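# Straighten a leaning stack of magnet blocks, then release

## Task

Line up every block in the tilted magnet-block stack so each sits squarely over the one beneath it, then open the gripper and leave the stack alone.

## Robot and tools

Robot: two arms, left_arm and right_arm, each with six revolute joints and a two-finger gripper. All poses in results share one scene frame: origin on the table surface midway between the arms, +x out across the table, +z up, and left_arm sits toward +y. The arm names do not tell you which side of an image an arm appears on. Gripper frame: fingers extend along its +z and separate along its y. The reported end_effector_position (metres) is the spot between the pads, roughly 1 cm short of the fingertips; end_effector_quat_wxyz gives orientation. Printed hand positions can be somewhat wrong, especially far from the base.

Joint order, used in every command row and every per-joint list in results: shoulder, elbow, waist, wrist pitch, wrist yaw, wrist roll. Stated ranges (rad): shoulder 0.000 to 3.142, elbow 0.000 to 3.019, waist -2.880 to 2.880, wrist pitch -1.693 to 1.571, wrist yaw -1.571 to 1.571, wrist roll -2.094 to 2.094. True ends may differ by up to 0.019 rad either way.

A row is 14 numbers, each in [-1, 1], covering both arms even if one stays still: left_arm's six joint numbers plus its opening, then right_arm's six plus its opening. Joint numbers are scaled offsets, not poses: 1.0 equals, in row order, 1.32 rad (shoulder), 1.276 (elbow), 1.264 (waist), 1.83 (wrist pitch), 1.686 (wrist yaw), 2.022 (wrist roll). The opening is absolute: +1 fully open, -1 closed; between those, fingers go to where grip_measured would equal your number.

execute_actions(actions): a list of up to 15 actions; each action is a list of up to 15 rows, one row per 1/30 s step; if fewer than 15 rows, the last row repeats to fill 15 steps. Joint offsets in every row of an action are counted from the angles at that action's start (for the first action, the angles in this scene's latest reported state), not from the previous row. An action that would push a joint more than 0.019 rad beyond its range is rejected for both arms; if the first action fails that, or any action is malformed, the entire call does nothing. Joints asked past their true end stop there and the result notes "joint sent to its limit" (absence of that note proves nothing). An empty list just returns state and images.

move(target, speed, blocking): target is one 14-number row as above; its joint offsets are from the "Joint positions" in the latest result that shows them. All joints progress together proportionally, so hands trace curves; duration is clamped to 0.5–10 s. speed (rad/s, 0.01 to 2, default 0.5) caps the joint with the longest travel. Finger openings are sent immediately. No collision avoidance: it will drive into objects or the other arm; faster moves and targets set deeper past contact press harder. blocking=false returns after 0.5 s while motion continues; then only wait or stop are accepted until a result shows the move ended. The extra "move:" line reports the ending (done, off_target, moving, held, fault), limits=held or limits=none, and each arm's joint furthest from target.

wait(seconds): 0 to 10; arms keep their last command; returns early if a running move ends. stop(): brakes the current move (needs room, more when fast); fingers continue. zoom_image(camera, region): region [x0, y0, x1, y1] in pixels, at most 504x504, origin top-left; cameras cam_head_left, cam_head_right, cam_high, cam_low, cam_left_wrist, cam_right_wrist, each 504x504. finished_scene(scene): ends the current scene with that scene number; irreversible, and the goal must already hold steadily.

Motion limits: each step, a joint's target may lead its measured angle by at most 0.264 rad (waist), 0.32 (shoulder), 0.276 (elbow), 0.33 (wrist pitch), 0.186 (wrist yaw), 0.522 (wrist roll); and if targets would shift the gripper over 70 mm from where it is, all are scaled back. Large offsets thus take several actions; finish unfinished motion with new commands. "Joint targets" in a result shows current drive aims. "joint command not followed" means a clearance check altered some joint targets.

Sagging: zero offsets can let an arm droop. To hold, first send offsets taking it back to the desired angles, then zeros, adding more if it still falls short.

Results: Joint positions and Joint velocities list each arm's joints (rad, rad/s) then finger gap (m; 0.094 open). grip_measured is the opening on the command scale; each gripper may read off by about 1 mm. To hold a block, command about 0.03 below grip_measured (less for a lighter hold). Finger force tops out near 50–62 N per pad. Watch for MOTOR HOT (from 85 °C); at 100 °C an OVER-TEMPERATURE FAULT drops that arm. FAULT lines mean an arm stopped.

Avoid: knocking blocks or anything off the table, dropping or slamming, hard collisions between arms, heavy pressing. Occasional outside tugs or pushes may disturb held or loose objects. The robot keeps holding its last command while you compose replies.

Each tool is called after ">>>" as name(argument=value, ...), one argument or row to a line, values as JSON.

## Session

>>> execute_actions(
  actions=[],
)

Scene clock: 0.00 s.
left_arm: end_effector_position=(+0.1067, +0.6421, +0.2012) grip_measured=+1.000 end_effector_quat_wxyz=(+0.046, +0.982, -0.130, -0.132) | right_arm: end_effector_position=(+0.4444, -0.3113, +0.1361) grip_measured=+1.000 end_effector_quat_wxyz=(+0.017, +0.021, +1.000, -0.006)
Joint names: [shoulder, elbow, waist, wrist pitch, wrist yaw, wrist roll]
Joint positions: left_arm=[ 1.448  1.25   1.292 -1.514 -0.244 -1.639  0.094] | right_arm=[ 1.543  1.198 -0.197 -1.191  0.013  0.024  0.094]
Joint velocities: left_arm=[-0.005  0.002 -0.015 -0.017  0.007 -0.007  0.   ] | right_arm=[-0.005 -0.007 -0.015  0.007  0.022  0.007  0.   ]
Motor temperatures (°C, as the motors report them): left_arm=[31 27 28 27 30 27] | right_arm=[31 28 28 29 30 28]
Joint targets: left_arm=[1.444 1.275 1.292 -1.514 -0.244 -1.639] | right_arm=[1.539 1.227 -0.197 -1.190 0.013 0.024]

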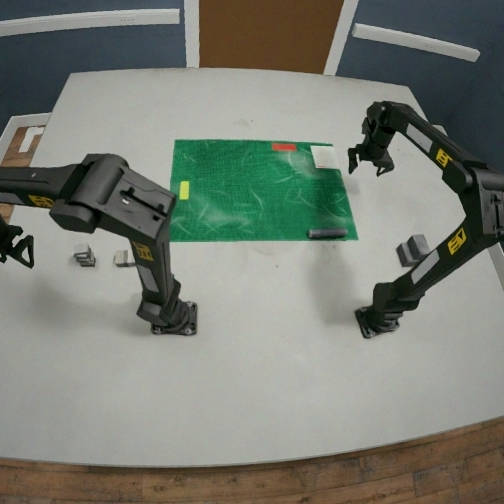

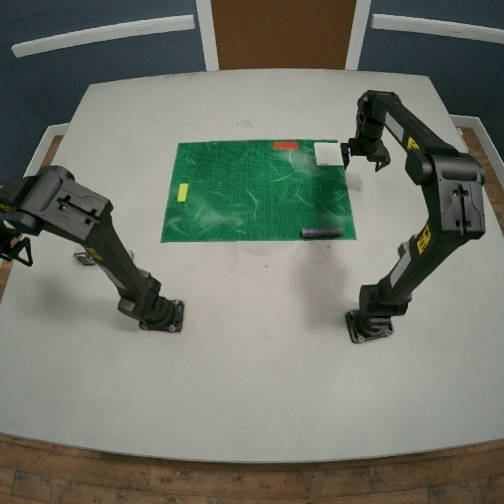

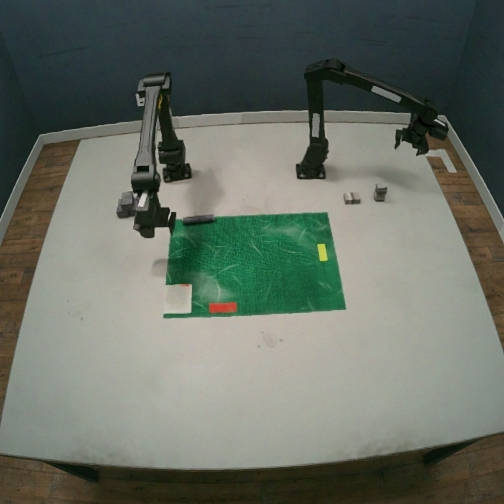

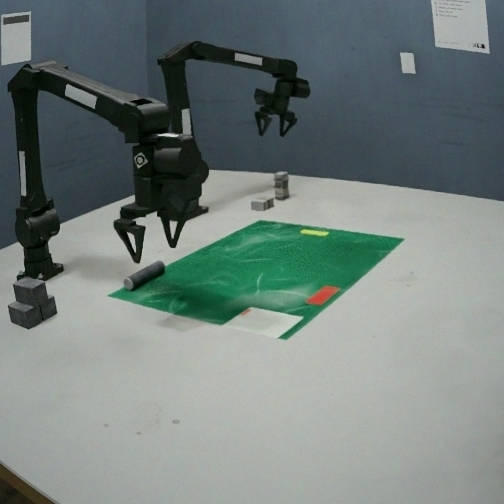

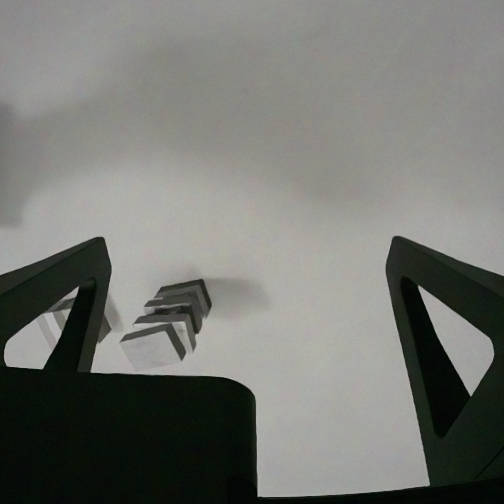

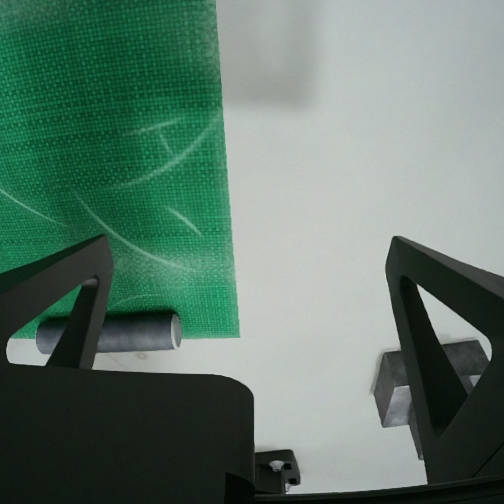

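>>> zoom_image(
  camera="cam_low",
  region=[230, 150, 320, 230],
)

>>> zoom_image(
  camera="cam_head_left",
  region=[50, 220, 150, 290],
)

>>> zoom_image(
  camera="cam_high",
  region=[320, 160, 420, 230],
)

>>> zoom_image(
  camera="cam_left_wrist",
  region=[20, 240, 280, 400],
)

Region (230, 150, 320, 230) of cam_low's 504x504 image, scaled by 5.600, with more detail than that image has.

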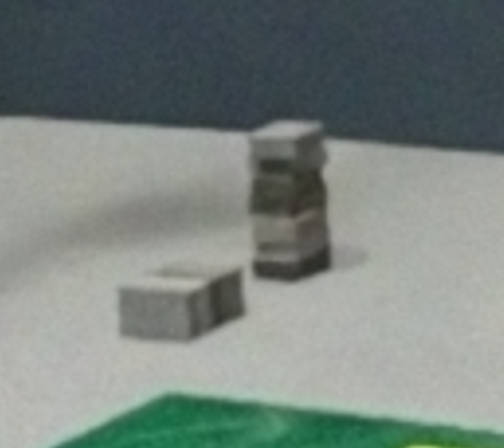

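Region (50, 220, 150, 290) of cam_head_left's 504x504 image, scaled by 5.040, with more detail than that image has; it fills the top 353 rows of this view, and the rest is white.

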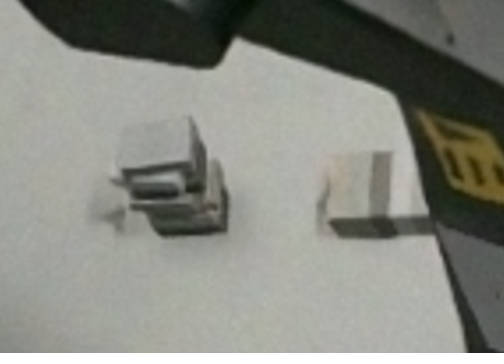

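Region (320, 160, 420, 230) of cam_high's 504x504 image, scaled by 5.040, with more detail than that image has; it fills the top 353 rows of this view, and the rest is white.

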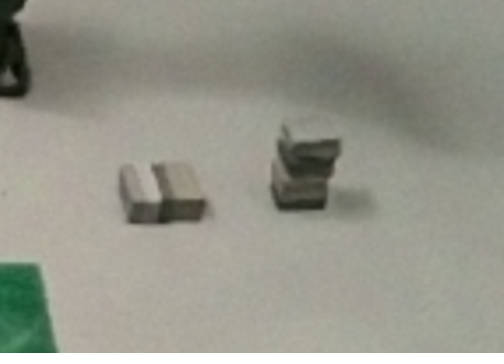

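Region (20, 240, 280, 400) of cam_left_wrist's 504x504 image, scaled by 1.938, with more detail than that image has; it fills the top 310 rows of this view, and the rest is white.

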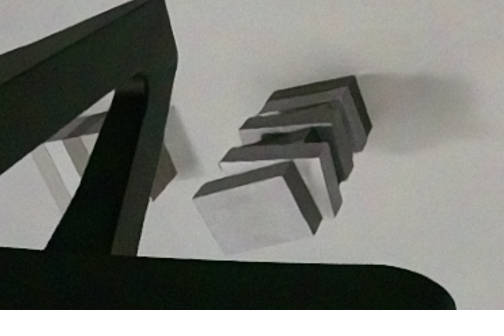

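>>> move(
  target=[-0.15,-0.15,-0.19,0.075,0.145,0,1,0,0.02,0,0,0,0,1],
)

Scene clock: 5.27 s.
left_arm: end_effector_position=(+0.2066, +0.5509, +0.1920) grip_measured=+1.000 end_effector_quat_wxyz=(+0.008, +0.970, -0.243, -0.003) | right_arm: end_effector_position=(+0.4444, -0.3113, +0.1361) grip_measured=+1.000 end_effector_quat_wxyz=(+0.017, +0.021, +1.000, -0.006)
Joint names: [shoulder, elbow, waist, wrist pitch, wrist yaw, wrist roll]
Joint positions: left_arm=[ 1.251  1.057  1.047 -1.395 -0.001 -1.639  0.094] | right_arm=[ 1.543  1.198 -0.197 -1.191  0.013  0.024  0.094]
Joint velocities: left_arm=[-0.005 -0.007 -0.005 -0.017 -0.066 -0.022  0.   ] | right_arm=[-0.015 -0.002 -0.005 -0.007  0.095 -0.037  0.   ]
Motor temperatures (°C, as the motors report them): left_arm=[31 28 28 27 30 27] | right_arm=[31 30 28 29 30 28]
Joint targets: left_arm=[1.250 1.058 1.052 -1.377 0.001 -1.639] | right_arm=[1.543 1.224 -0.197 -1.191 0.013 0.024]
move: off_target (right_arm); limits=none; left_arm: farthest joint: the wrist pitch, 0.018 radians from its target (0.137 radians at the start); right_arm: farthest joint: the elbow, 0.025 radians from its target (0.025 radians at the start)

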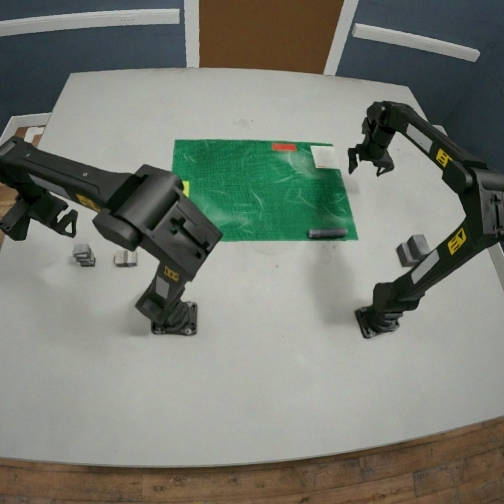

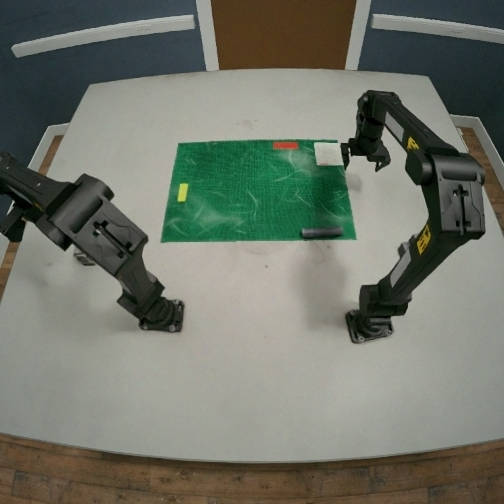

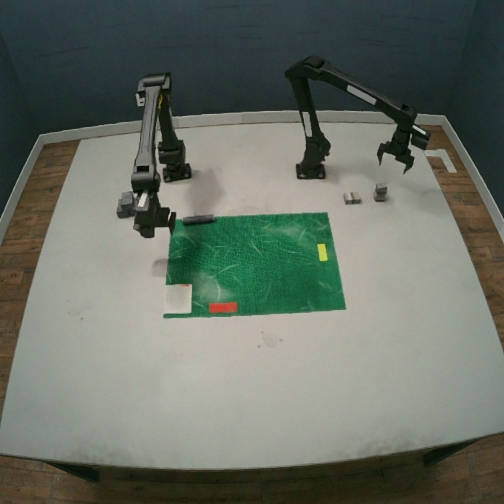

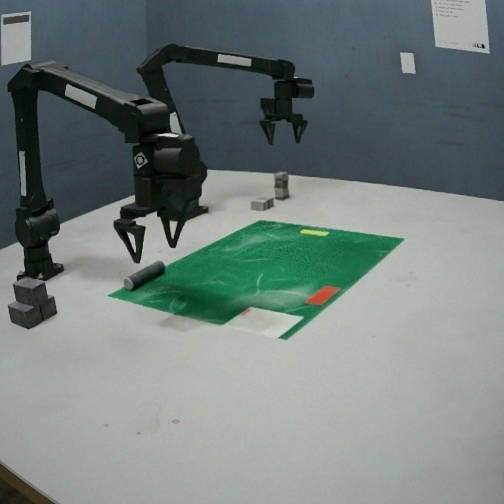

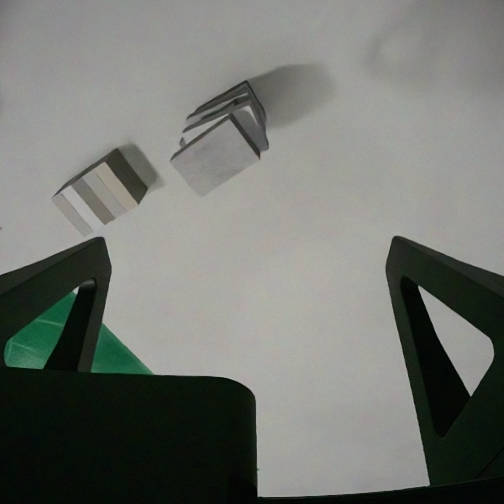

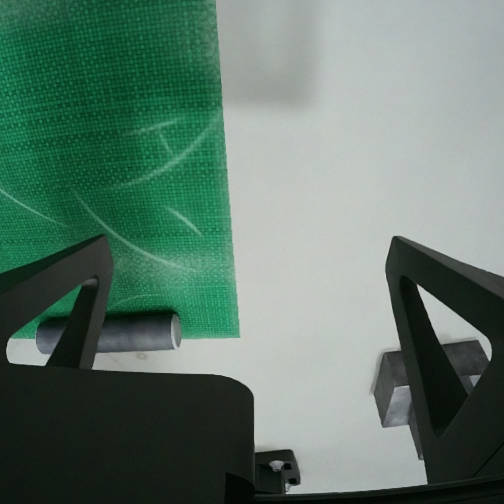

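>>> move(
  target=[0,-0.133,0.182,0.11,0,-0.129,1,0,0,0,0,0,0,1],
)

Scene clock: 12.07 s.
left_arm: end_effector_position=(+0.1311, +0.5692, +0.1280) grip_measured=+1.000 end_effector_quat_wxyz=(+0.004, +1.000, -0.007, -0.002) | right_arm: end_effector_position=(+0.4430, -0.3113, +0.1347) grip_measured=+1.000 end_effector_quat_wxyz=(+0.015, +0.021, +1.000, -0.006)
Joint names: [shoulder, elbow, waist, wrist pitch, wrist yaw, wrist roll]
Joint positions: left_arm=[ 1.251  0.883  1.278 -1.211 -0.001 -1.885  0.094] | right_arm=[ 1.543  1.195 -0.197 -1.191  0.013  0.024  0.094]
Joint velocities: left_arm=[-0.005  0.017 -0.005  0.002 -0.007  0.007  0.   ] | right_arm=[-0.005 -0.002  0.015  0.007 -0.007  0.022  0.   ]
Motor temperatures (°C, as the motors report them): left_arm=[31 29 28 27 30 27] | right_arm=[32 31 28 29 30 28]
Joint targets: left_arm=[1.251 0.888 1.277 -1.193 -0.001 -1.900] | right_arm=[1.543 1.199 -0.197 -1.191 0.013 0.024]
move: done; limits=none; left_arm: farthest joint: the wrist pitch, 0.017 radians from its target (0.201 radians at the start); right_arm: farthest joint: the elbow, 0.003 radians from its target (0.000 radians at the start)

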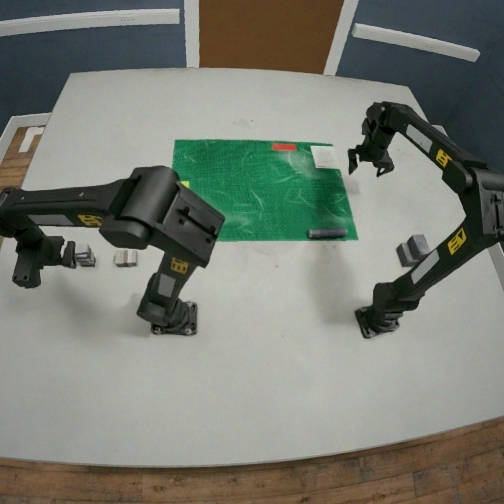

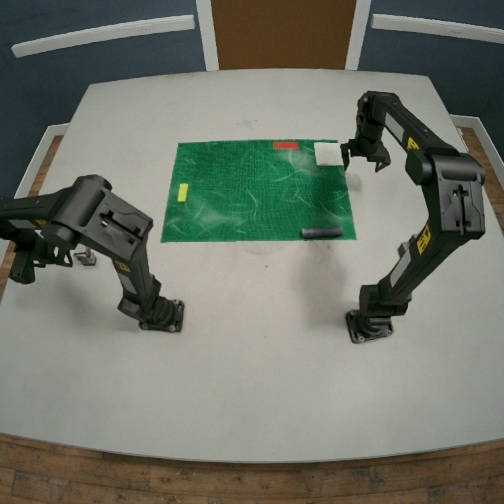

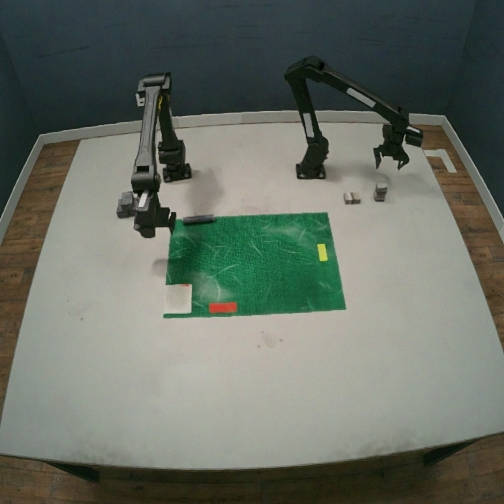

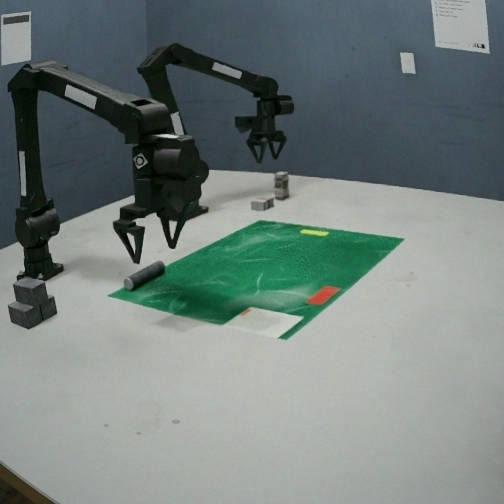

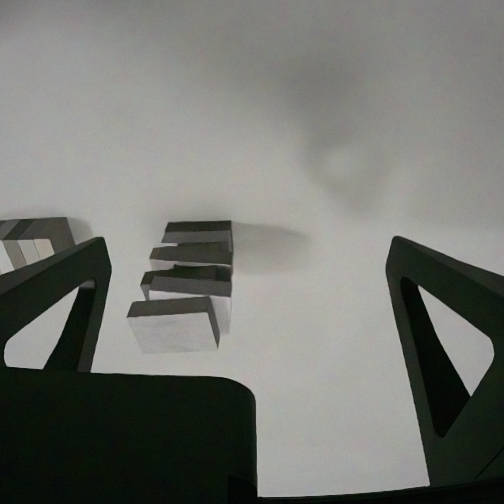

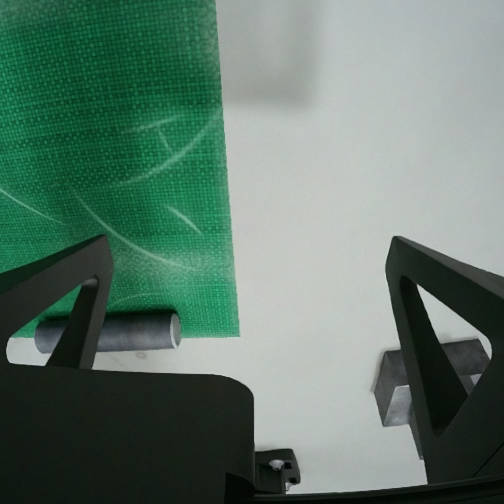

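>>> move(
  target=[0,0,-0.25,0.008,0,0.635,1,0,0.005,0,0,0,0,1],
  speed=1,
)

Scene clock: 16.37 s.
left_arm: end_effector_position=(+0.2194, +0.5227, +0.1280) grip_measured=+1.000 end_effector_quat_wxyz=(+0.004, +0.699, -0.716, +0.000) | right_arm: end_effector_position=(+0.4415, -0.3112, +0.1333) grip_measured=+1.000 end_effector_quat_wxyz=(+0.013, +0.021, +1.000, -0.006)
Joint names: [shoulder, elbow, waist, wrist pitch, wrist yaw, wrist roll]
Joint positions: left_arm=[ 1.251  0.883  0.967 -1.211 -0.001 -0.616  0.094] | right_arm=[ 1.543  1.191 -0.197 -1.191  0.013  0.024  0.094]
Joint velocities: left_arm=[ 0.005 -0.007 -0.005  0.007 -0.022  0.037  0.   ] | right_arm=[-0.005 -0.012  0.005 -0.002 -0.037 -0.051  0.   ]
Motor temperatures (°C, as the motors report them): left_arm=[31 29 28 27 30 27] | right_arm=[32 32 28 29 30 28]
Joint targets: left_arm=[1.251 0.883 0.962 -1.196 -0.001 -0.601] | right_arm=[1.543 1.201 -0.197 -1.191 0.013 0.024]
move: done; limits=none; left_arm: farthest joint: the wrist roll, 0.015 radians from its target (1.285 radians at the start); right_arm: farthest joint: the elbow, 0.011 radians from its target (0.007 radians at the start)

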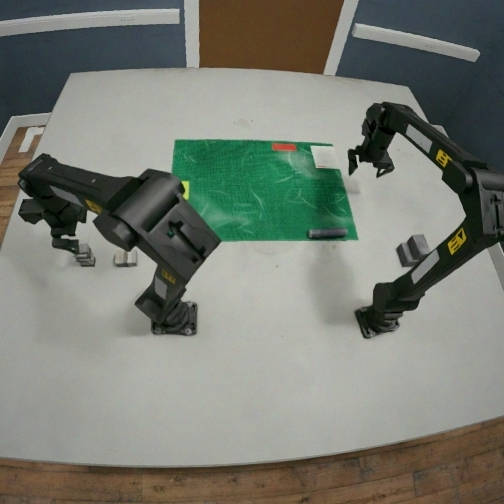

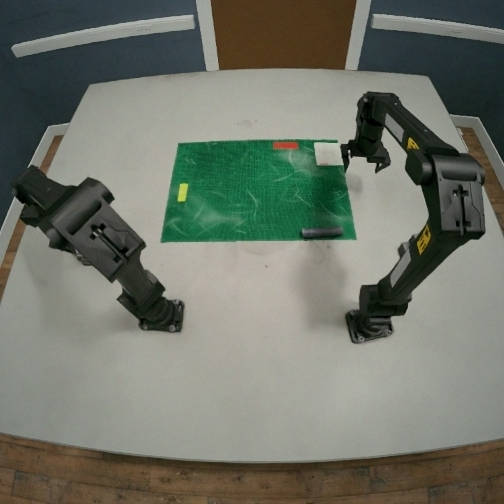

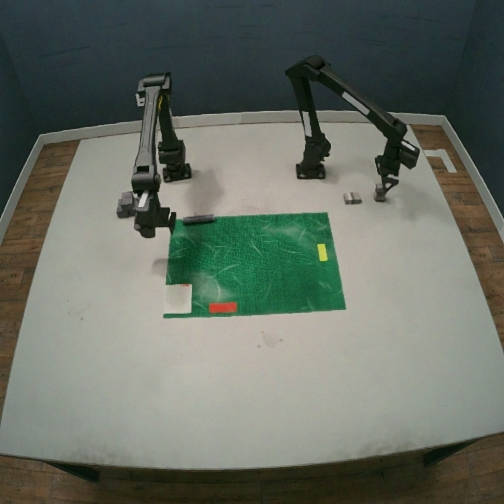

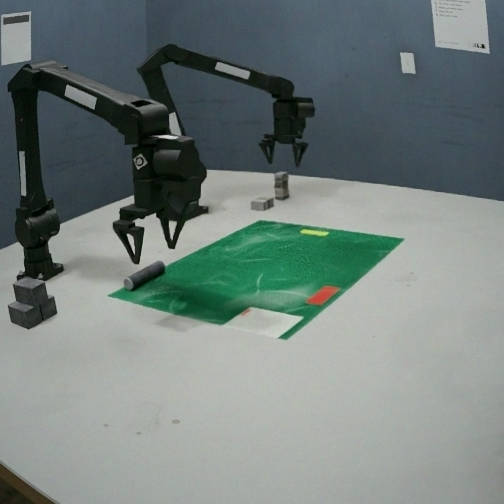

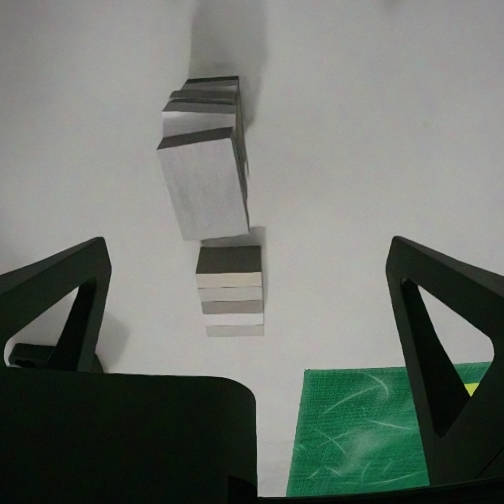

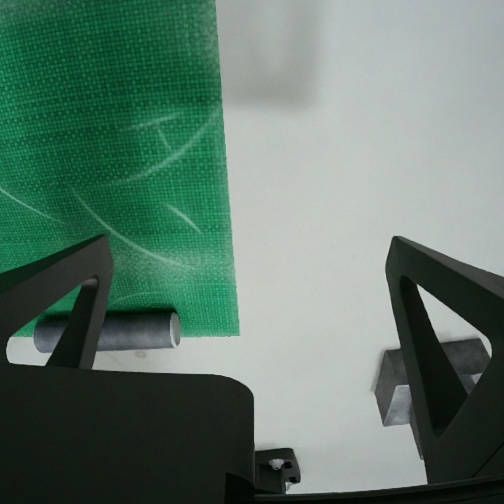

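>>> move(
  target=[0.117,-0.063,0.05,0.138,0,0.037,1,0,0.008,0,0,0,0,1],
  speed=0.3,
)

Scene clock: 19.47 s.
left_arm: end_effector_position=(+0.2140, +0.5470, +0.0537) grip_measured=+1.000 end_effector_quat_wxyz=(+0.003, +0.697, -0.717, +0.000) | right_arm: end_effector_position=(+0.4415, -0.3112, +0.1333) grip_measured=+1.000 end_effector_quat_wxyz=(+0.013, +0.021, +1.000, -0.006)
Joint names: [shoulder, elbow, waist, wrist pitch, wrist yaw, wrist roll]
Joint positions: left_arm=[ 1.401  0.8    1.022 -0.976 -0.001 -0.555  0.094] | right_arm=[ 1.543  1.191 -0.197 -1.191  0.013  0.024  0.094]
Joint velocities: left_arm=[ 0.015 -0.007  0.005  0.002  0.022  0.051  0.   ] | right_arm=[-0.005 -0.007  0.005 -0.012  0.007  0.022  0.   ]
Motor temperatures (°C, as the motors report them): left_arm=[31 29 28 27 30 27] | right_arm=[32 32 28 29 30 28]
Joint targets: left_arm=[1.405 0.802 1.030 -0.958 -0.001 -0.541] | right_arm=[1.543 1.201 -0.197 -1.191 0.013 0.024]
move: done; limits=none; left_arm: farthest joint: the wrist pitch, 0.018 radians from its target (0.252 radians at the start); right_arm: farthest joint: the elbow, 0.010 radians from its target (0.010 radians at the start)

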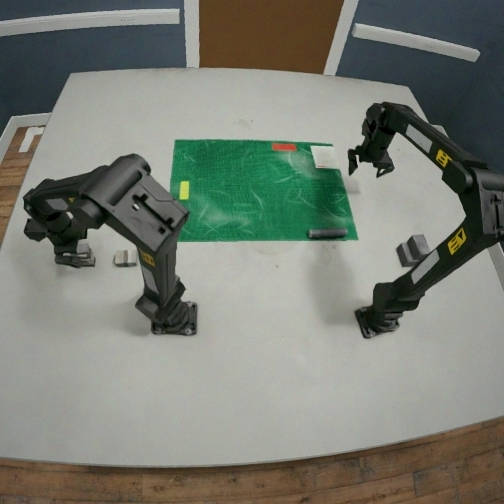

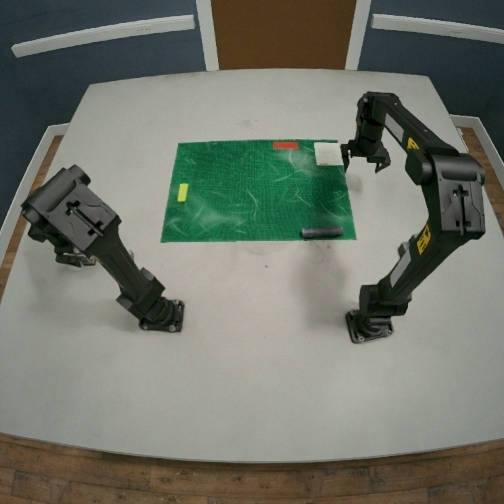

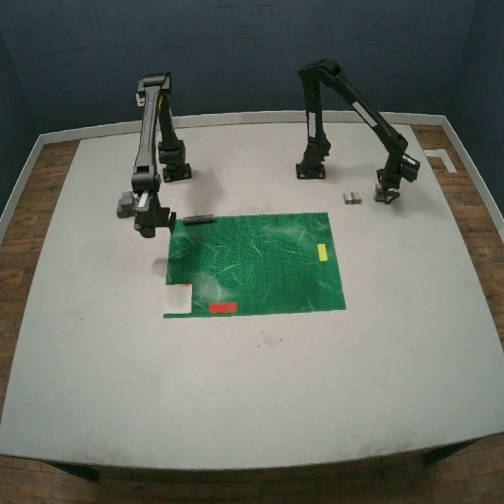

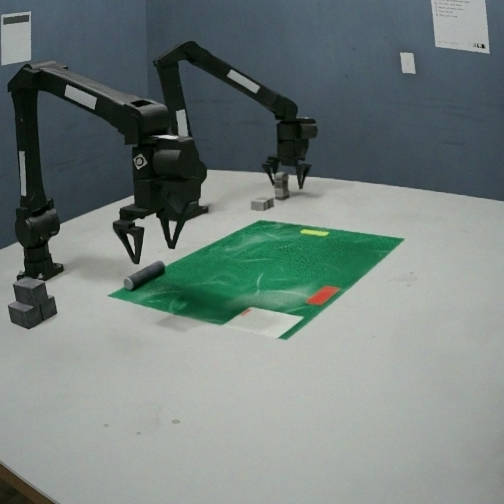

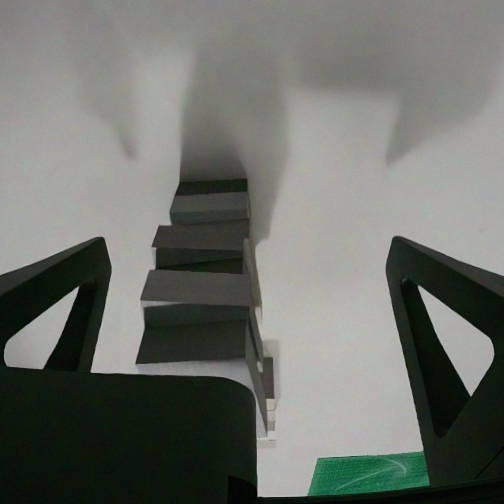

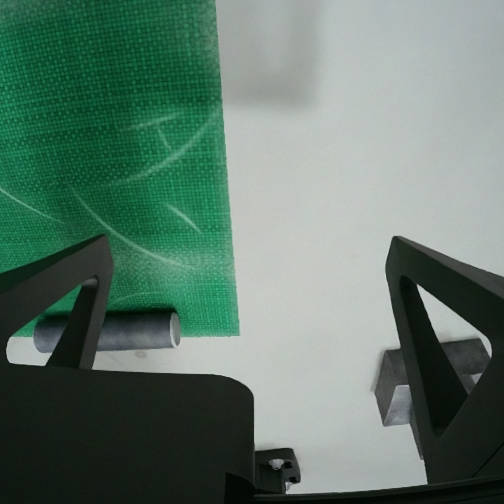

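>>> move(
  target=[-0.04,-0.086,-0.012,0.036,0,0,0.6,0,0.008,0,0,0,0,1],
  speed=0.15,
)

>>> zoom_image(
  camera="cam_low",
  region=[230, 120, 330, 220],
)

>>> zoom_image(
  camera="cam_high",
  region=[330, 140, 430, 220],
)

Scene clock: 23.60 s.
left_arm: end_effector_position=(+0.1949, +0.5148, +0.0308) grip_measured=+0.602 end_effector_quat_wxyz=(+0.016, +0.694, -0.719, +0.003) | right_arm: end_effector_position=(+0.4415, -0.3112, +0.1333) grip_measured=+1.000 end_effector_quat_wxyz=(+0.013, +0.021, +1.000, -0.006)
Joint names: [shoulder, elbow, waist, wrist pitch, wrist yaw, wrist roll]
Joint positions: left_arm=[ 1.364  0.689  1.016 -0.928 -0.001 -0.555  0.075] | right_arm=[ 1.543  1.191 -0.197 -1.191  0.013  0.024  0.094]
Joint velocities: left_arm=[-0.015 -0.002 -0.005  0.012 -0.007  0.051 -0.001] | right_arm=[-0.005 -0.002 -0.015  0.017 -0.051 -0.022  0.   ]
Motor temperatures (°C, as the motors report them): left_arm=[31 29 28 27 30 27] | right_arm=[32 32 28 29 30 28]
Joint targets: left_arm=[1.348 0.691 1.007 -0.910 -0.001 -0.556] | right_arm=[1.543 1.201 -0.197 -1.191 0.013 0.024]
move: done; limits=none; left_arm: farthest joint: the wrist pitch, 0.018 radians from its target (0.066 radians at the start); right_arm: farthest joint: the elbow, 0.010 radians from its target (0.010 radians at the start)

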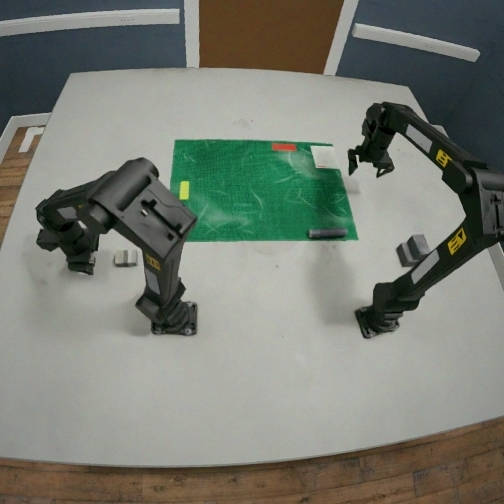

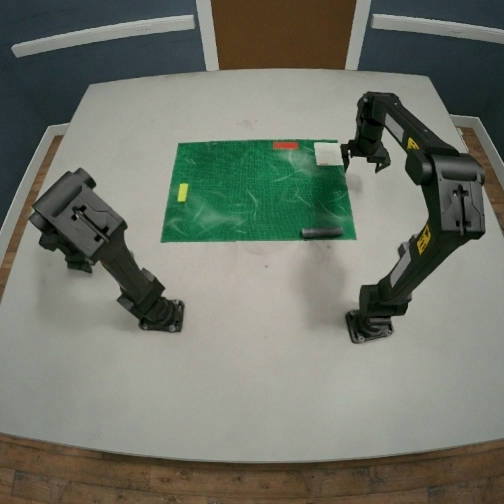

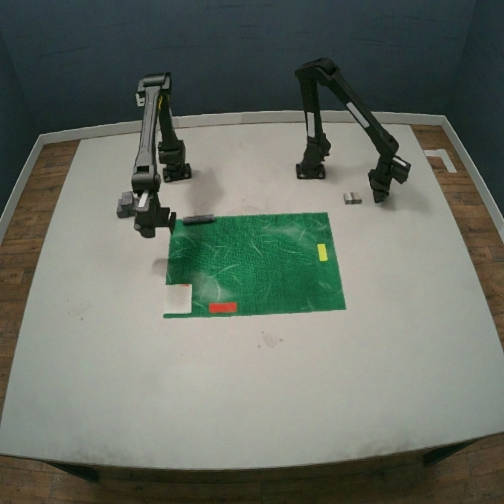

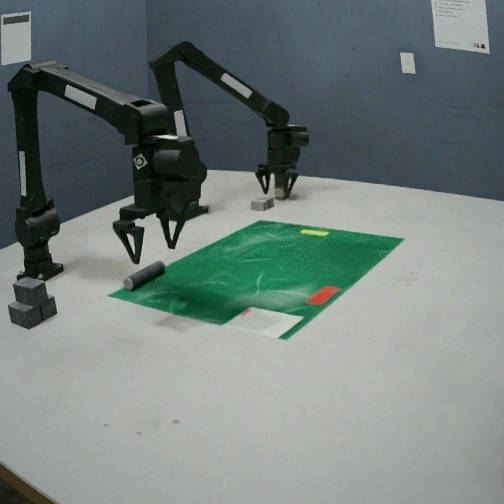

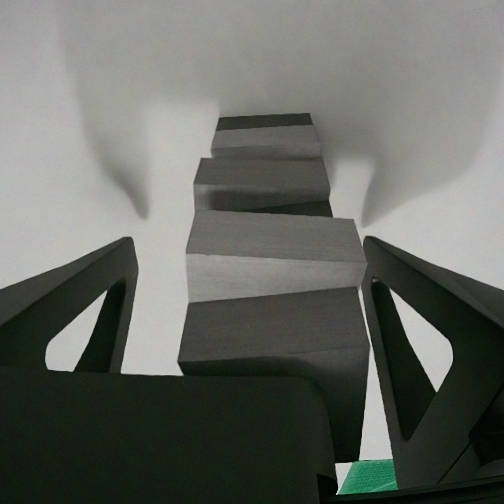

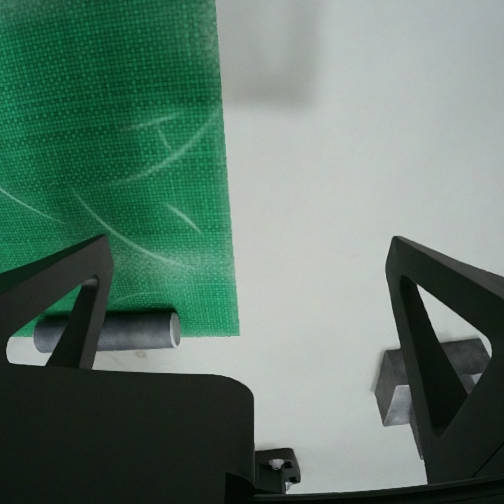

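Region (230, 120, 330, 220) of cam_low's 504x504 image, scaled by 5.040, with more detail than that image has.

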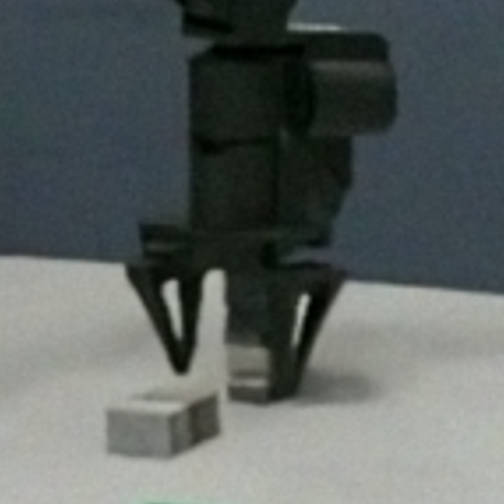

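Region (330, 140, 430, 220) of cam_high's 504x504 image, scaled by 5.040, with more detail than that image has; it fills the top 403 rows of this view, and the rest is white.

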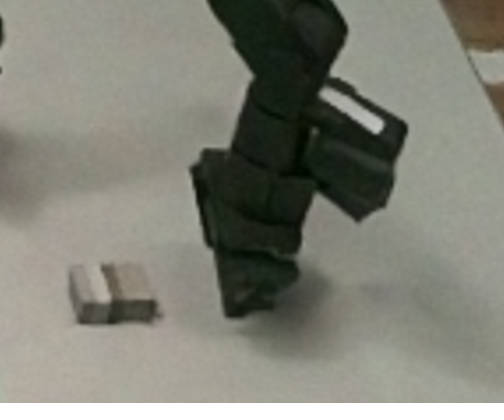

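>>> move(
  target=[0,0,0,0.035,0,0,0.6,0,0.008,0,0,0,0,1],
  speed=0.15,
)

>>> execute_actions(
  actions=[
    [[0,0,0,0,0,0,0.2,0,0,0,0,0,0,1]],
    [[0,0,0,0,0,0,-0.1,0,0,0,0,0,0,1]],
    [[0,0,0,0,0,0,-0.25,0,0,0,0,0,0,1]],
    [[0,0,0,0,0,0,-0.35,0,0,0,0,0,0,1]],
    [[0,0,0,0,0,0,-0.45,0,0,0,0,0,0,1]],
  ],
)

Scene clock: 25.67 s.
left_arm: end_effector_position=(+0.2012, +0.5241, +0.0307) grip_measured=+0.602 end_effector_quat_wxyz=(-0.007, +0.695, -0.719, -0.002) | right_arm: end_effector_position=(+0.4415, -0.3112, +0.1333) grip_measured=+1.000 end_effector_quat_wxyz=(+0.013, +0.021, +1.000, -0.006)
Joint names: [shoulder, elbow, waist, wrist pitch, wrist yaw, wrist roll]
Joint positions: left_arm=[ 1.364  0.689  1.016 -0.882 -0.001 -0.555  0.075] | right_arm=[ 1.543  1.191 -0.197 -1.191  0.013  0.024  0.094]
Joint velocities: left_arm=[-0.005 -0.002 -0.005  0.002 -0.007 -0.007  0.   ] | right_arm=[ 0.005  0.007 -0.015  0.002  0.007 -0.007  0.   ]
Motor temperatures (°C, as the motors report them): left_arm=[31 29 28 27 30 27] | right_arm=[33 32 28 29 30 28]
Joint targets: left_arm=[1.364 0.689 1.016 -0.864 -0.001 -0.555] | right_arm=[1.543 1.201 -0.197 -1.191 0.013 0.024]
move: done; limits=none; left_arm: farthest joint: the wrist pitch, 0.018 radians from its target (0.064 radians at the start); right_arm: farthest joint: the elbow, 0.010 radians from its target (0.010 radians at the start)

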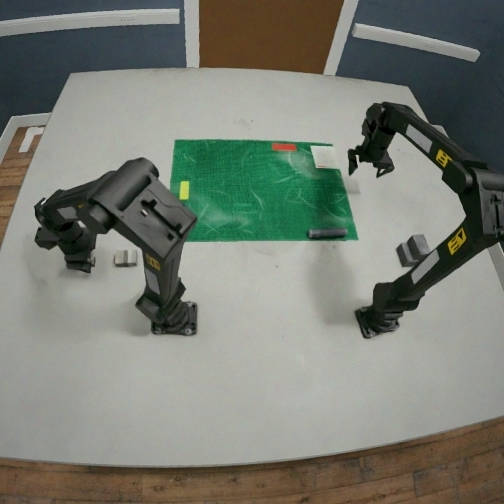

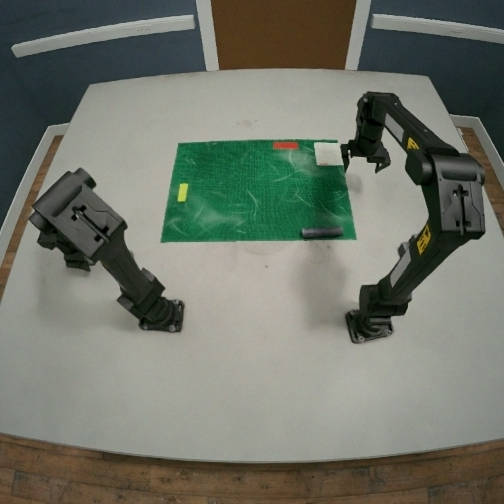

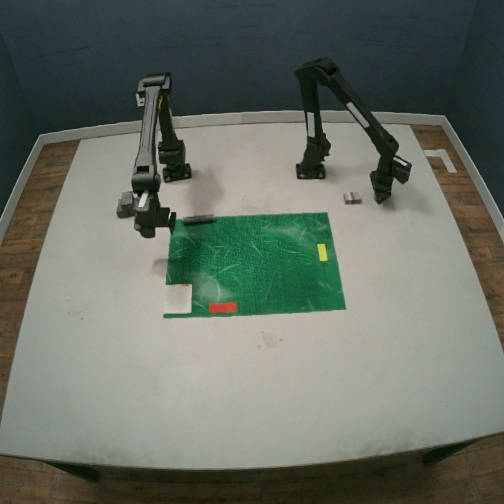

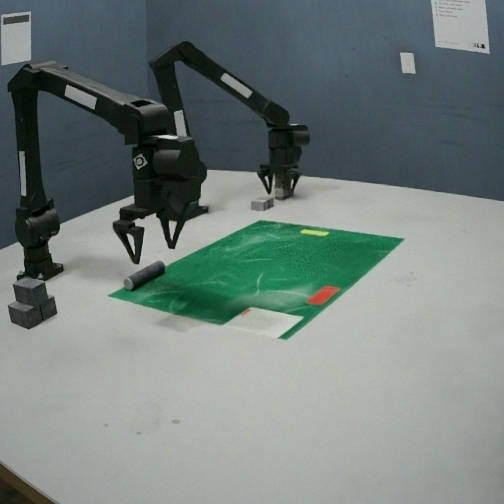

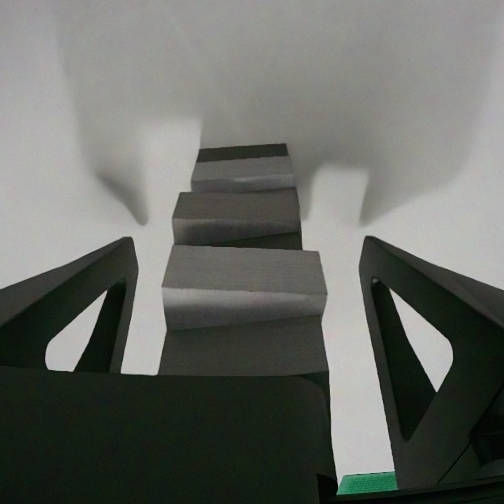

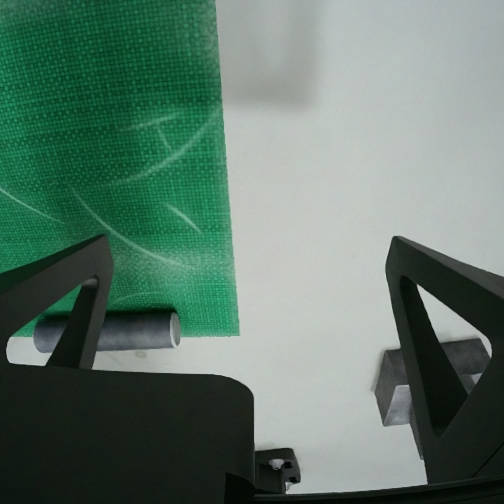

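Scene clock: 28.17 s.
left_arm: end_effector_position=(+0.2015, +0.5239, +0.0307) grip_measured=-0.432 end_effector_quat_wxyz=(-0.007, +0.695, -0.719, -0.001) | right_arm: end_effector_position=(+0.4341, -0.3111, +0.1263) grip_measured=+1.000 end_effector_quat_wxyz=(+0.004, +0.021, +1.000, -0.006)
Joint names: [shoulder, elbow, waist, wrist pitch, wrist yaw, wrist roll]
Joint positions: left_arm=[ 1.364  0.689  1.016 -0.882  0.002 -0.555  0.027] | right_arm=[ 1.543  1.171 -0.197 -1.191  0.013  0.024  0.094]
Joint velocities: left_arm=[ 0.005  0.002 -0.005 -0.017 -0.051 -0.022 -0.001] | right_arm=[-0.015 -0.002 -0.015 -0.007 -0.066 -0.007  0.   ]
Motor temperatures (°C, as the motors report them): left_arm=[31 29 28 27 30 27] | right_arm=[33 33 28 29 30 28]
Joint targets: left_arm=[1.364 0.689 1.016 -0.882 0.001 -0.555] | right_arm=[1.543 1.175 -0.197 -1.191 0.013 0.024]

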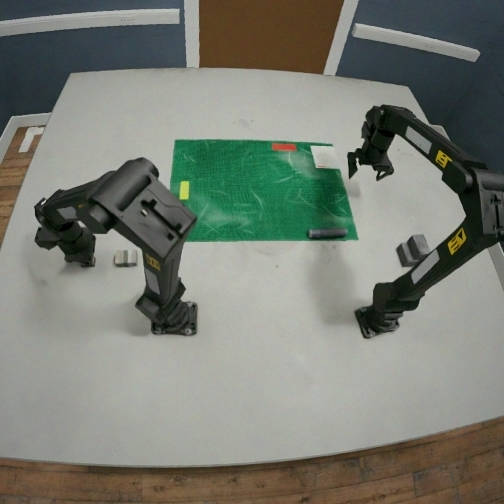

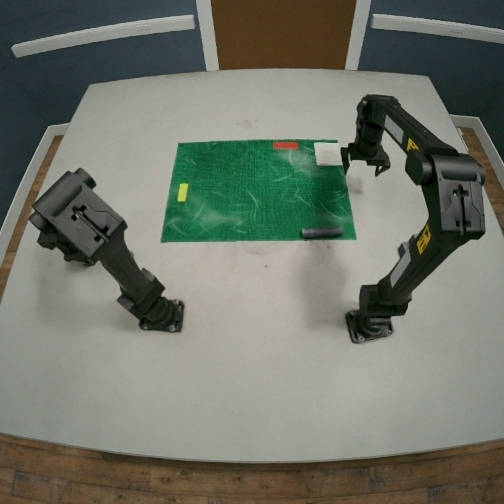

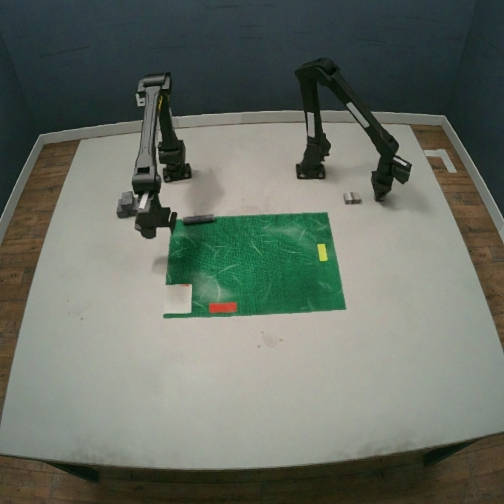

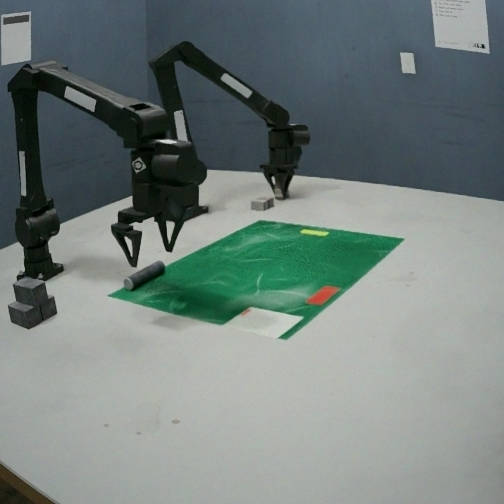

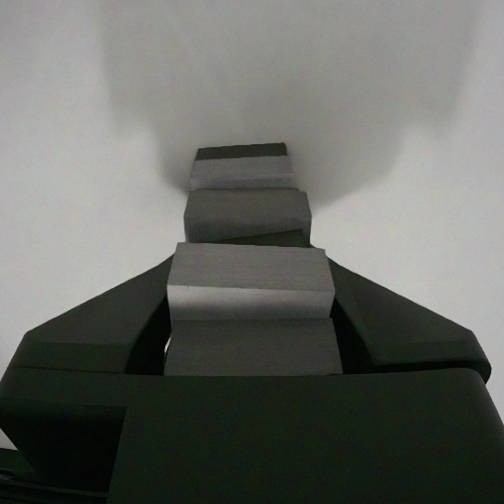

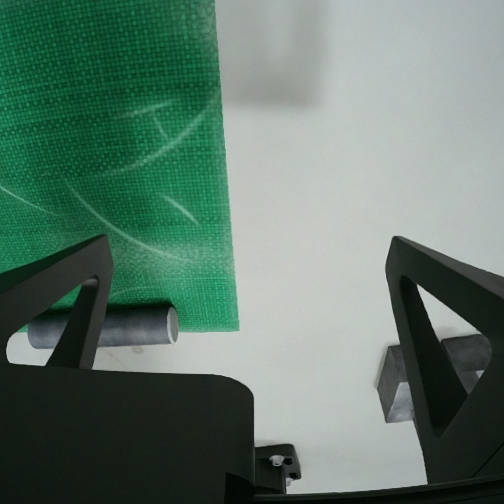

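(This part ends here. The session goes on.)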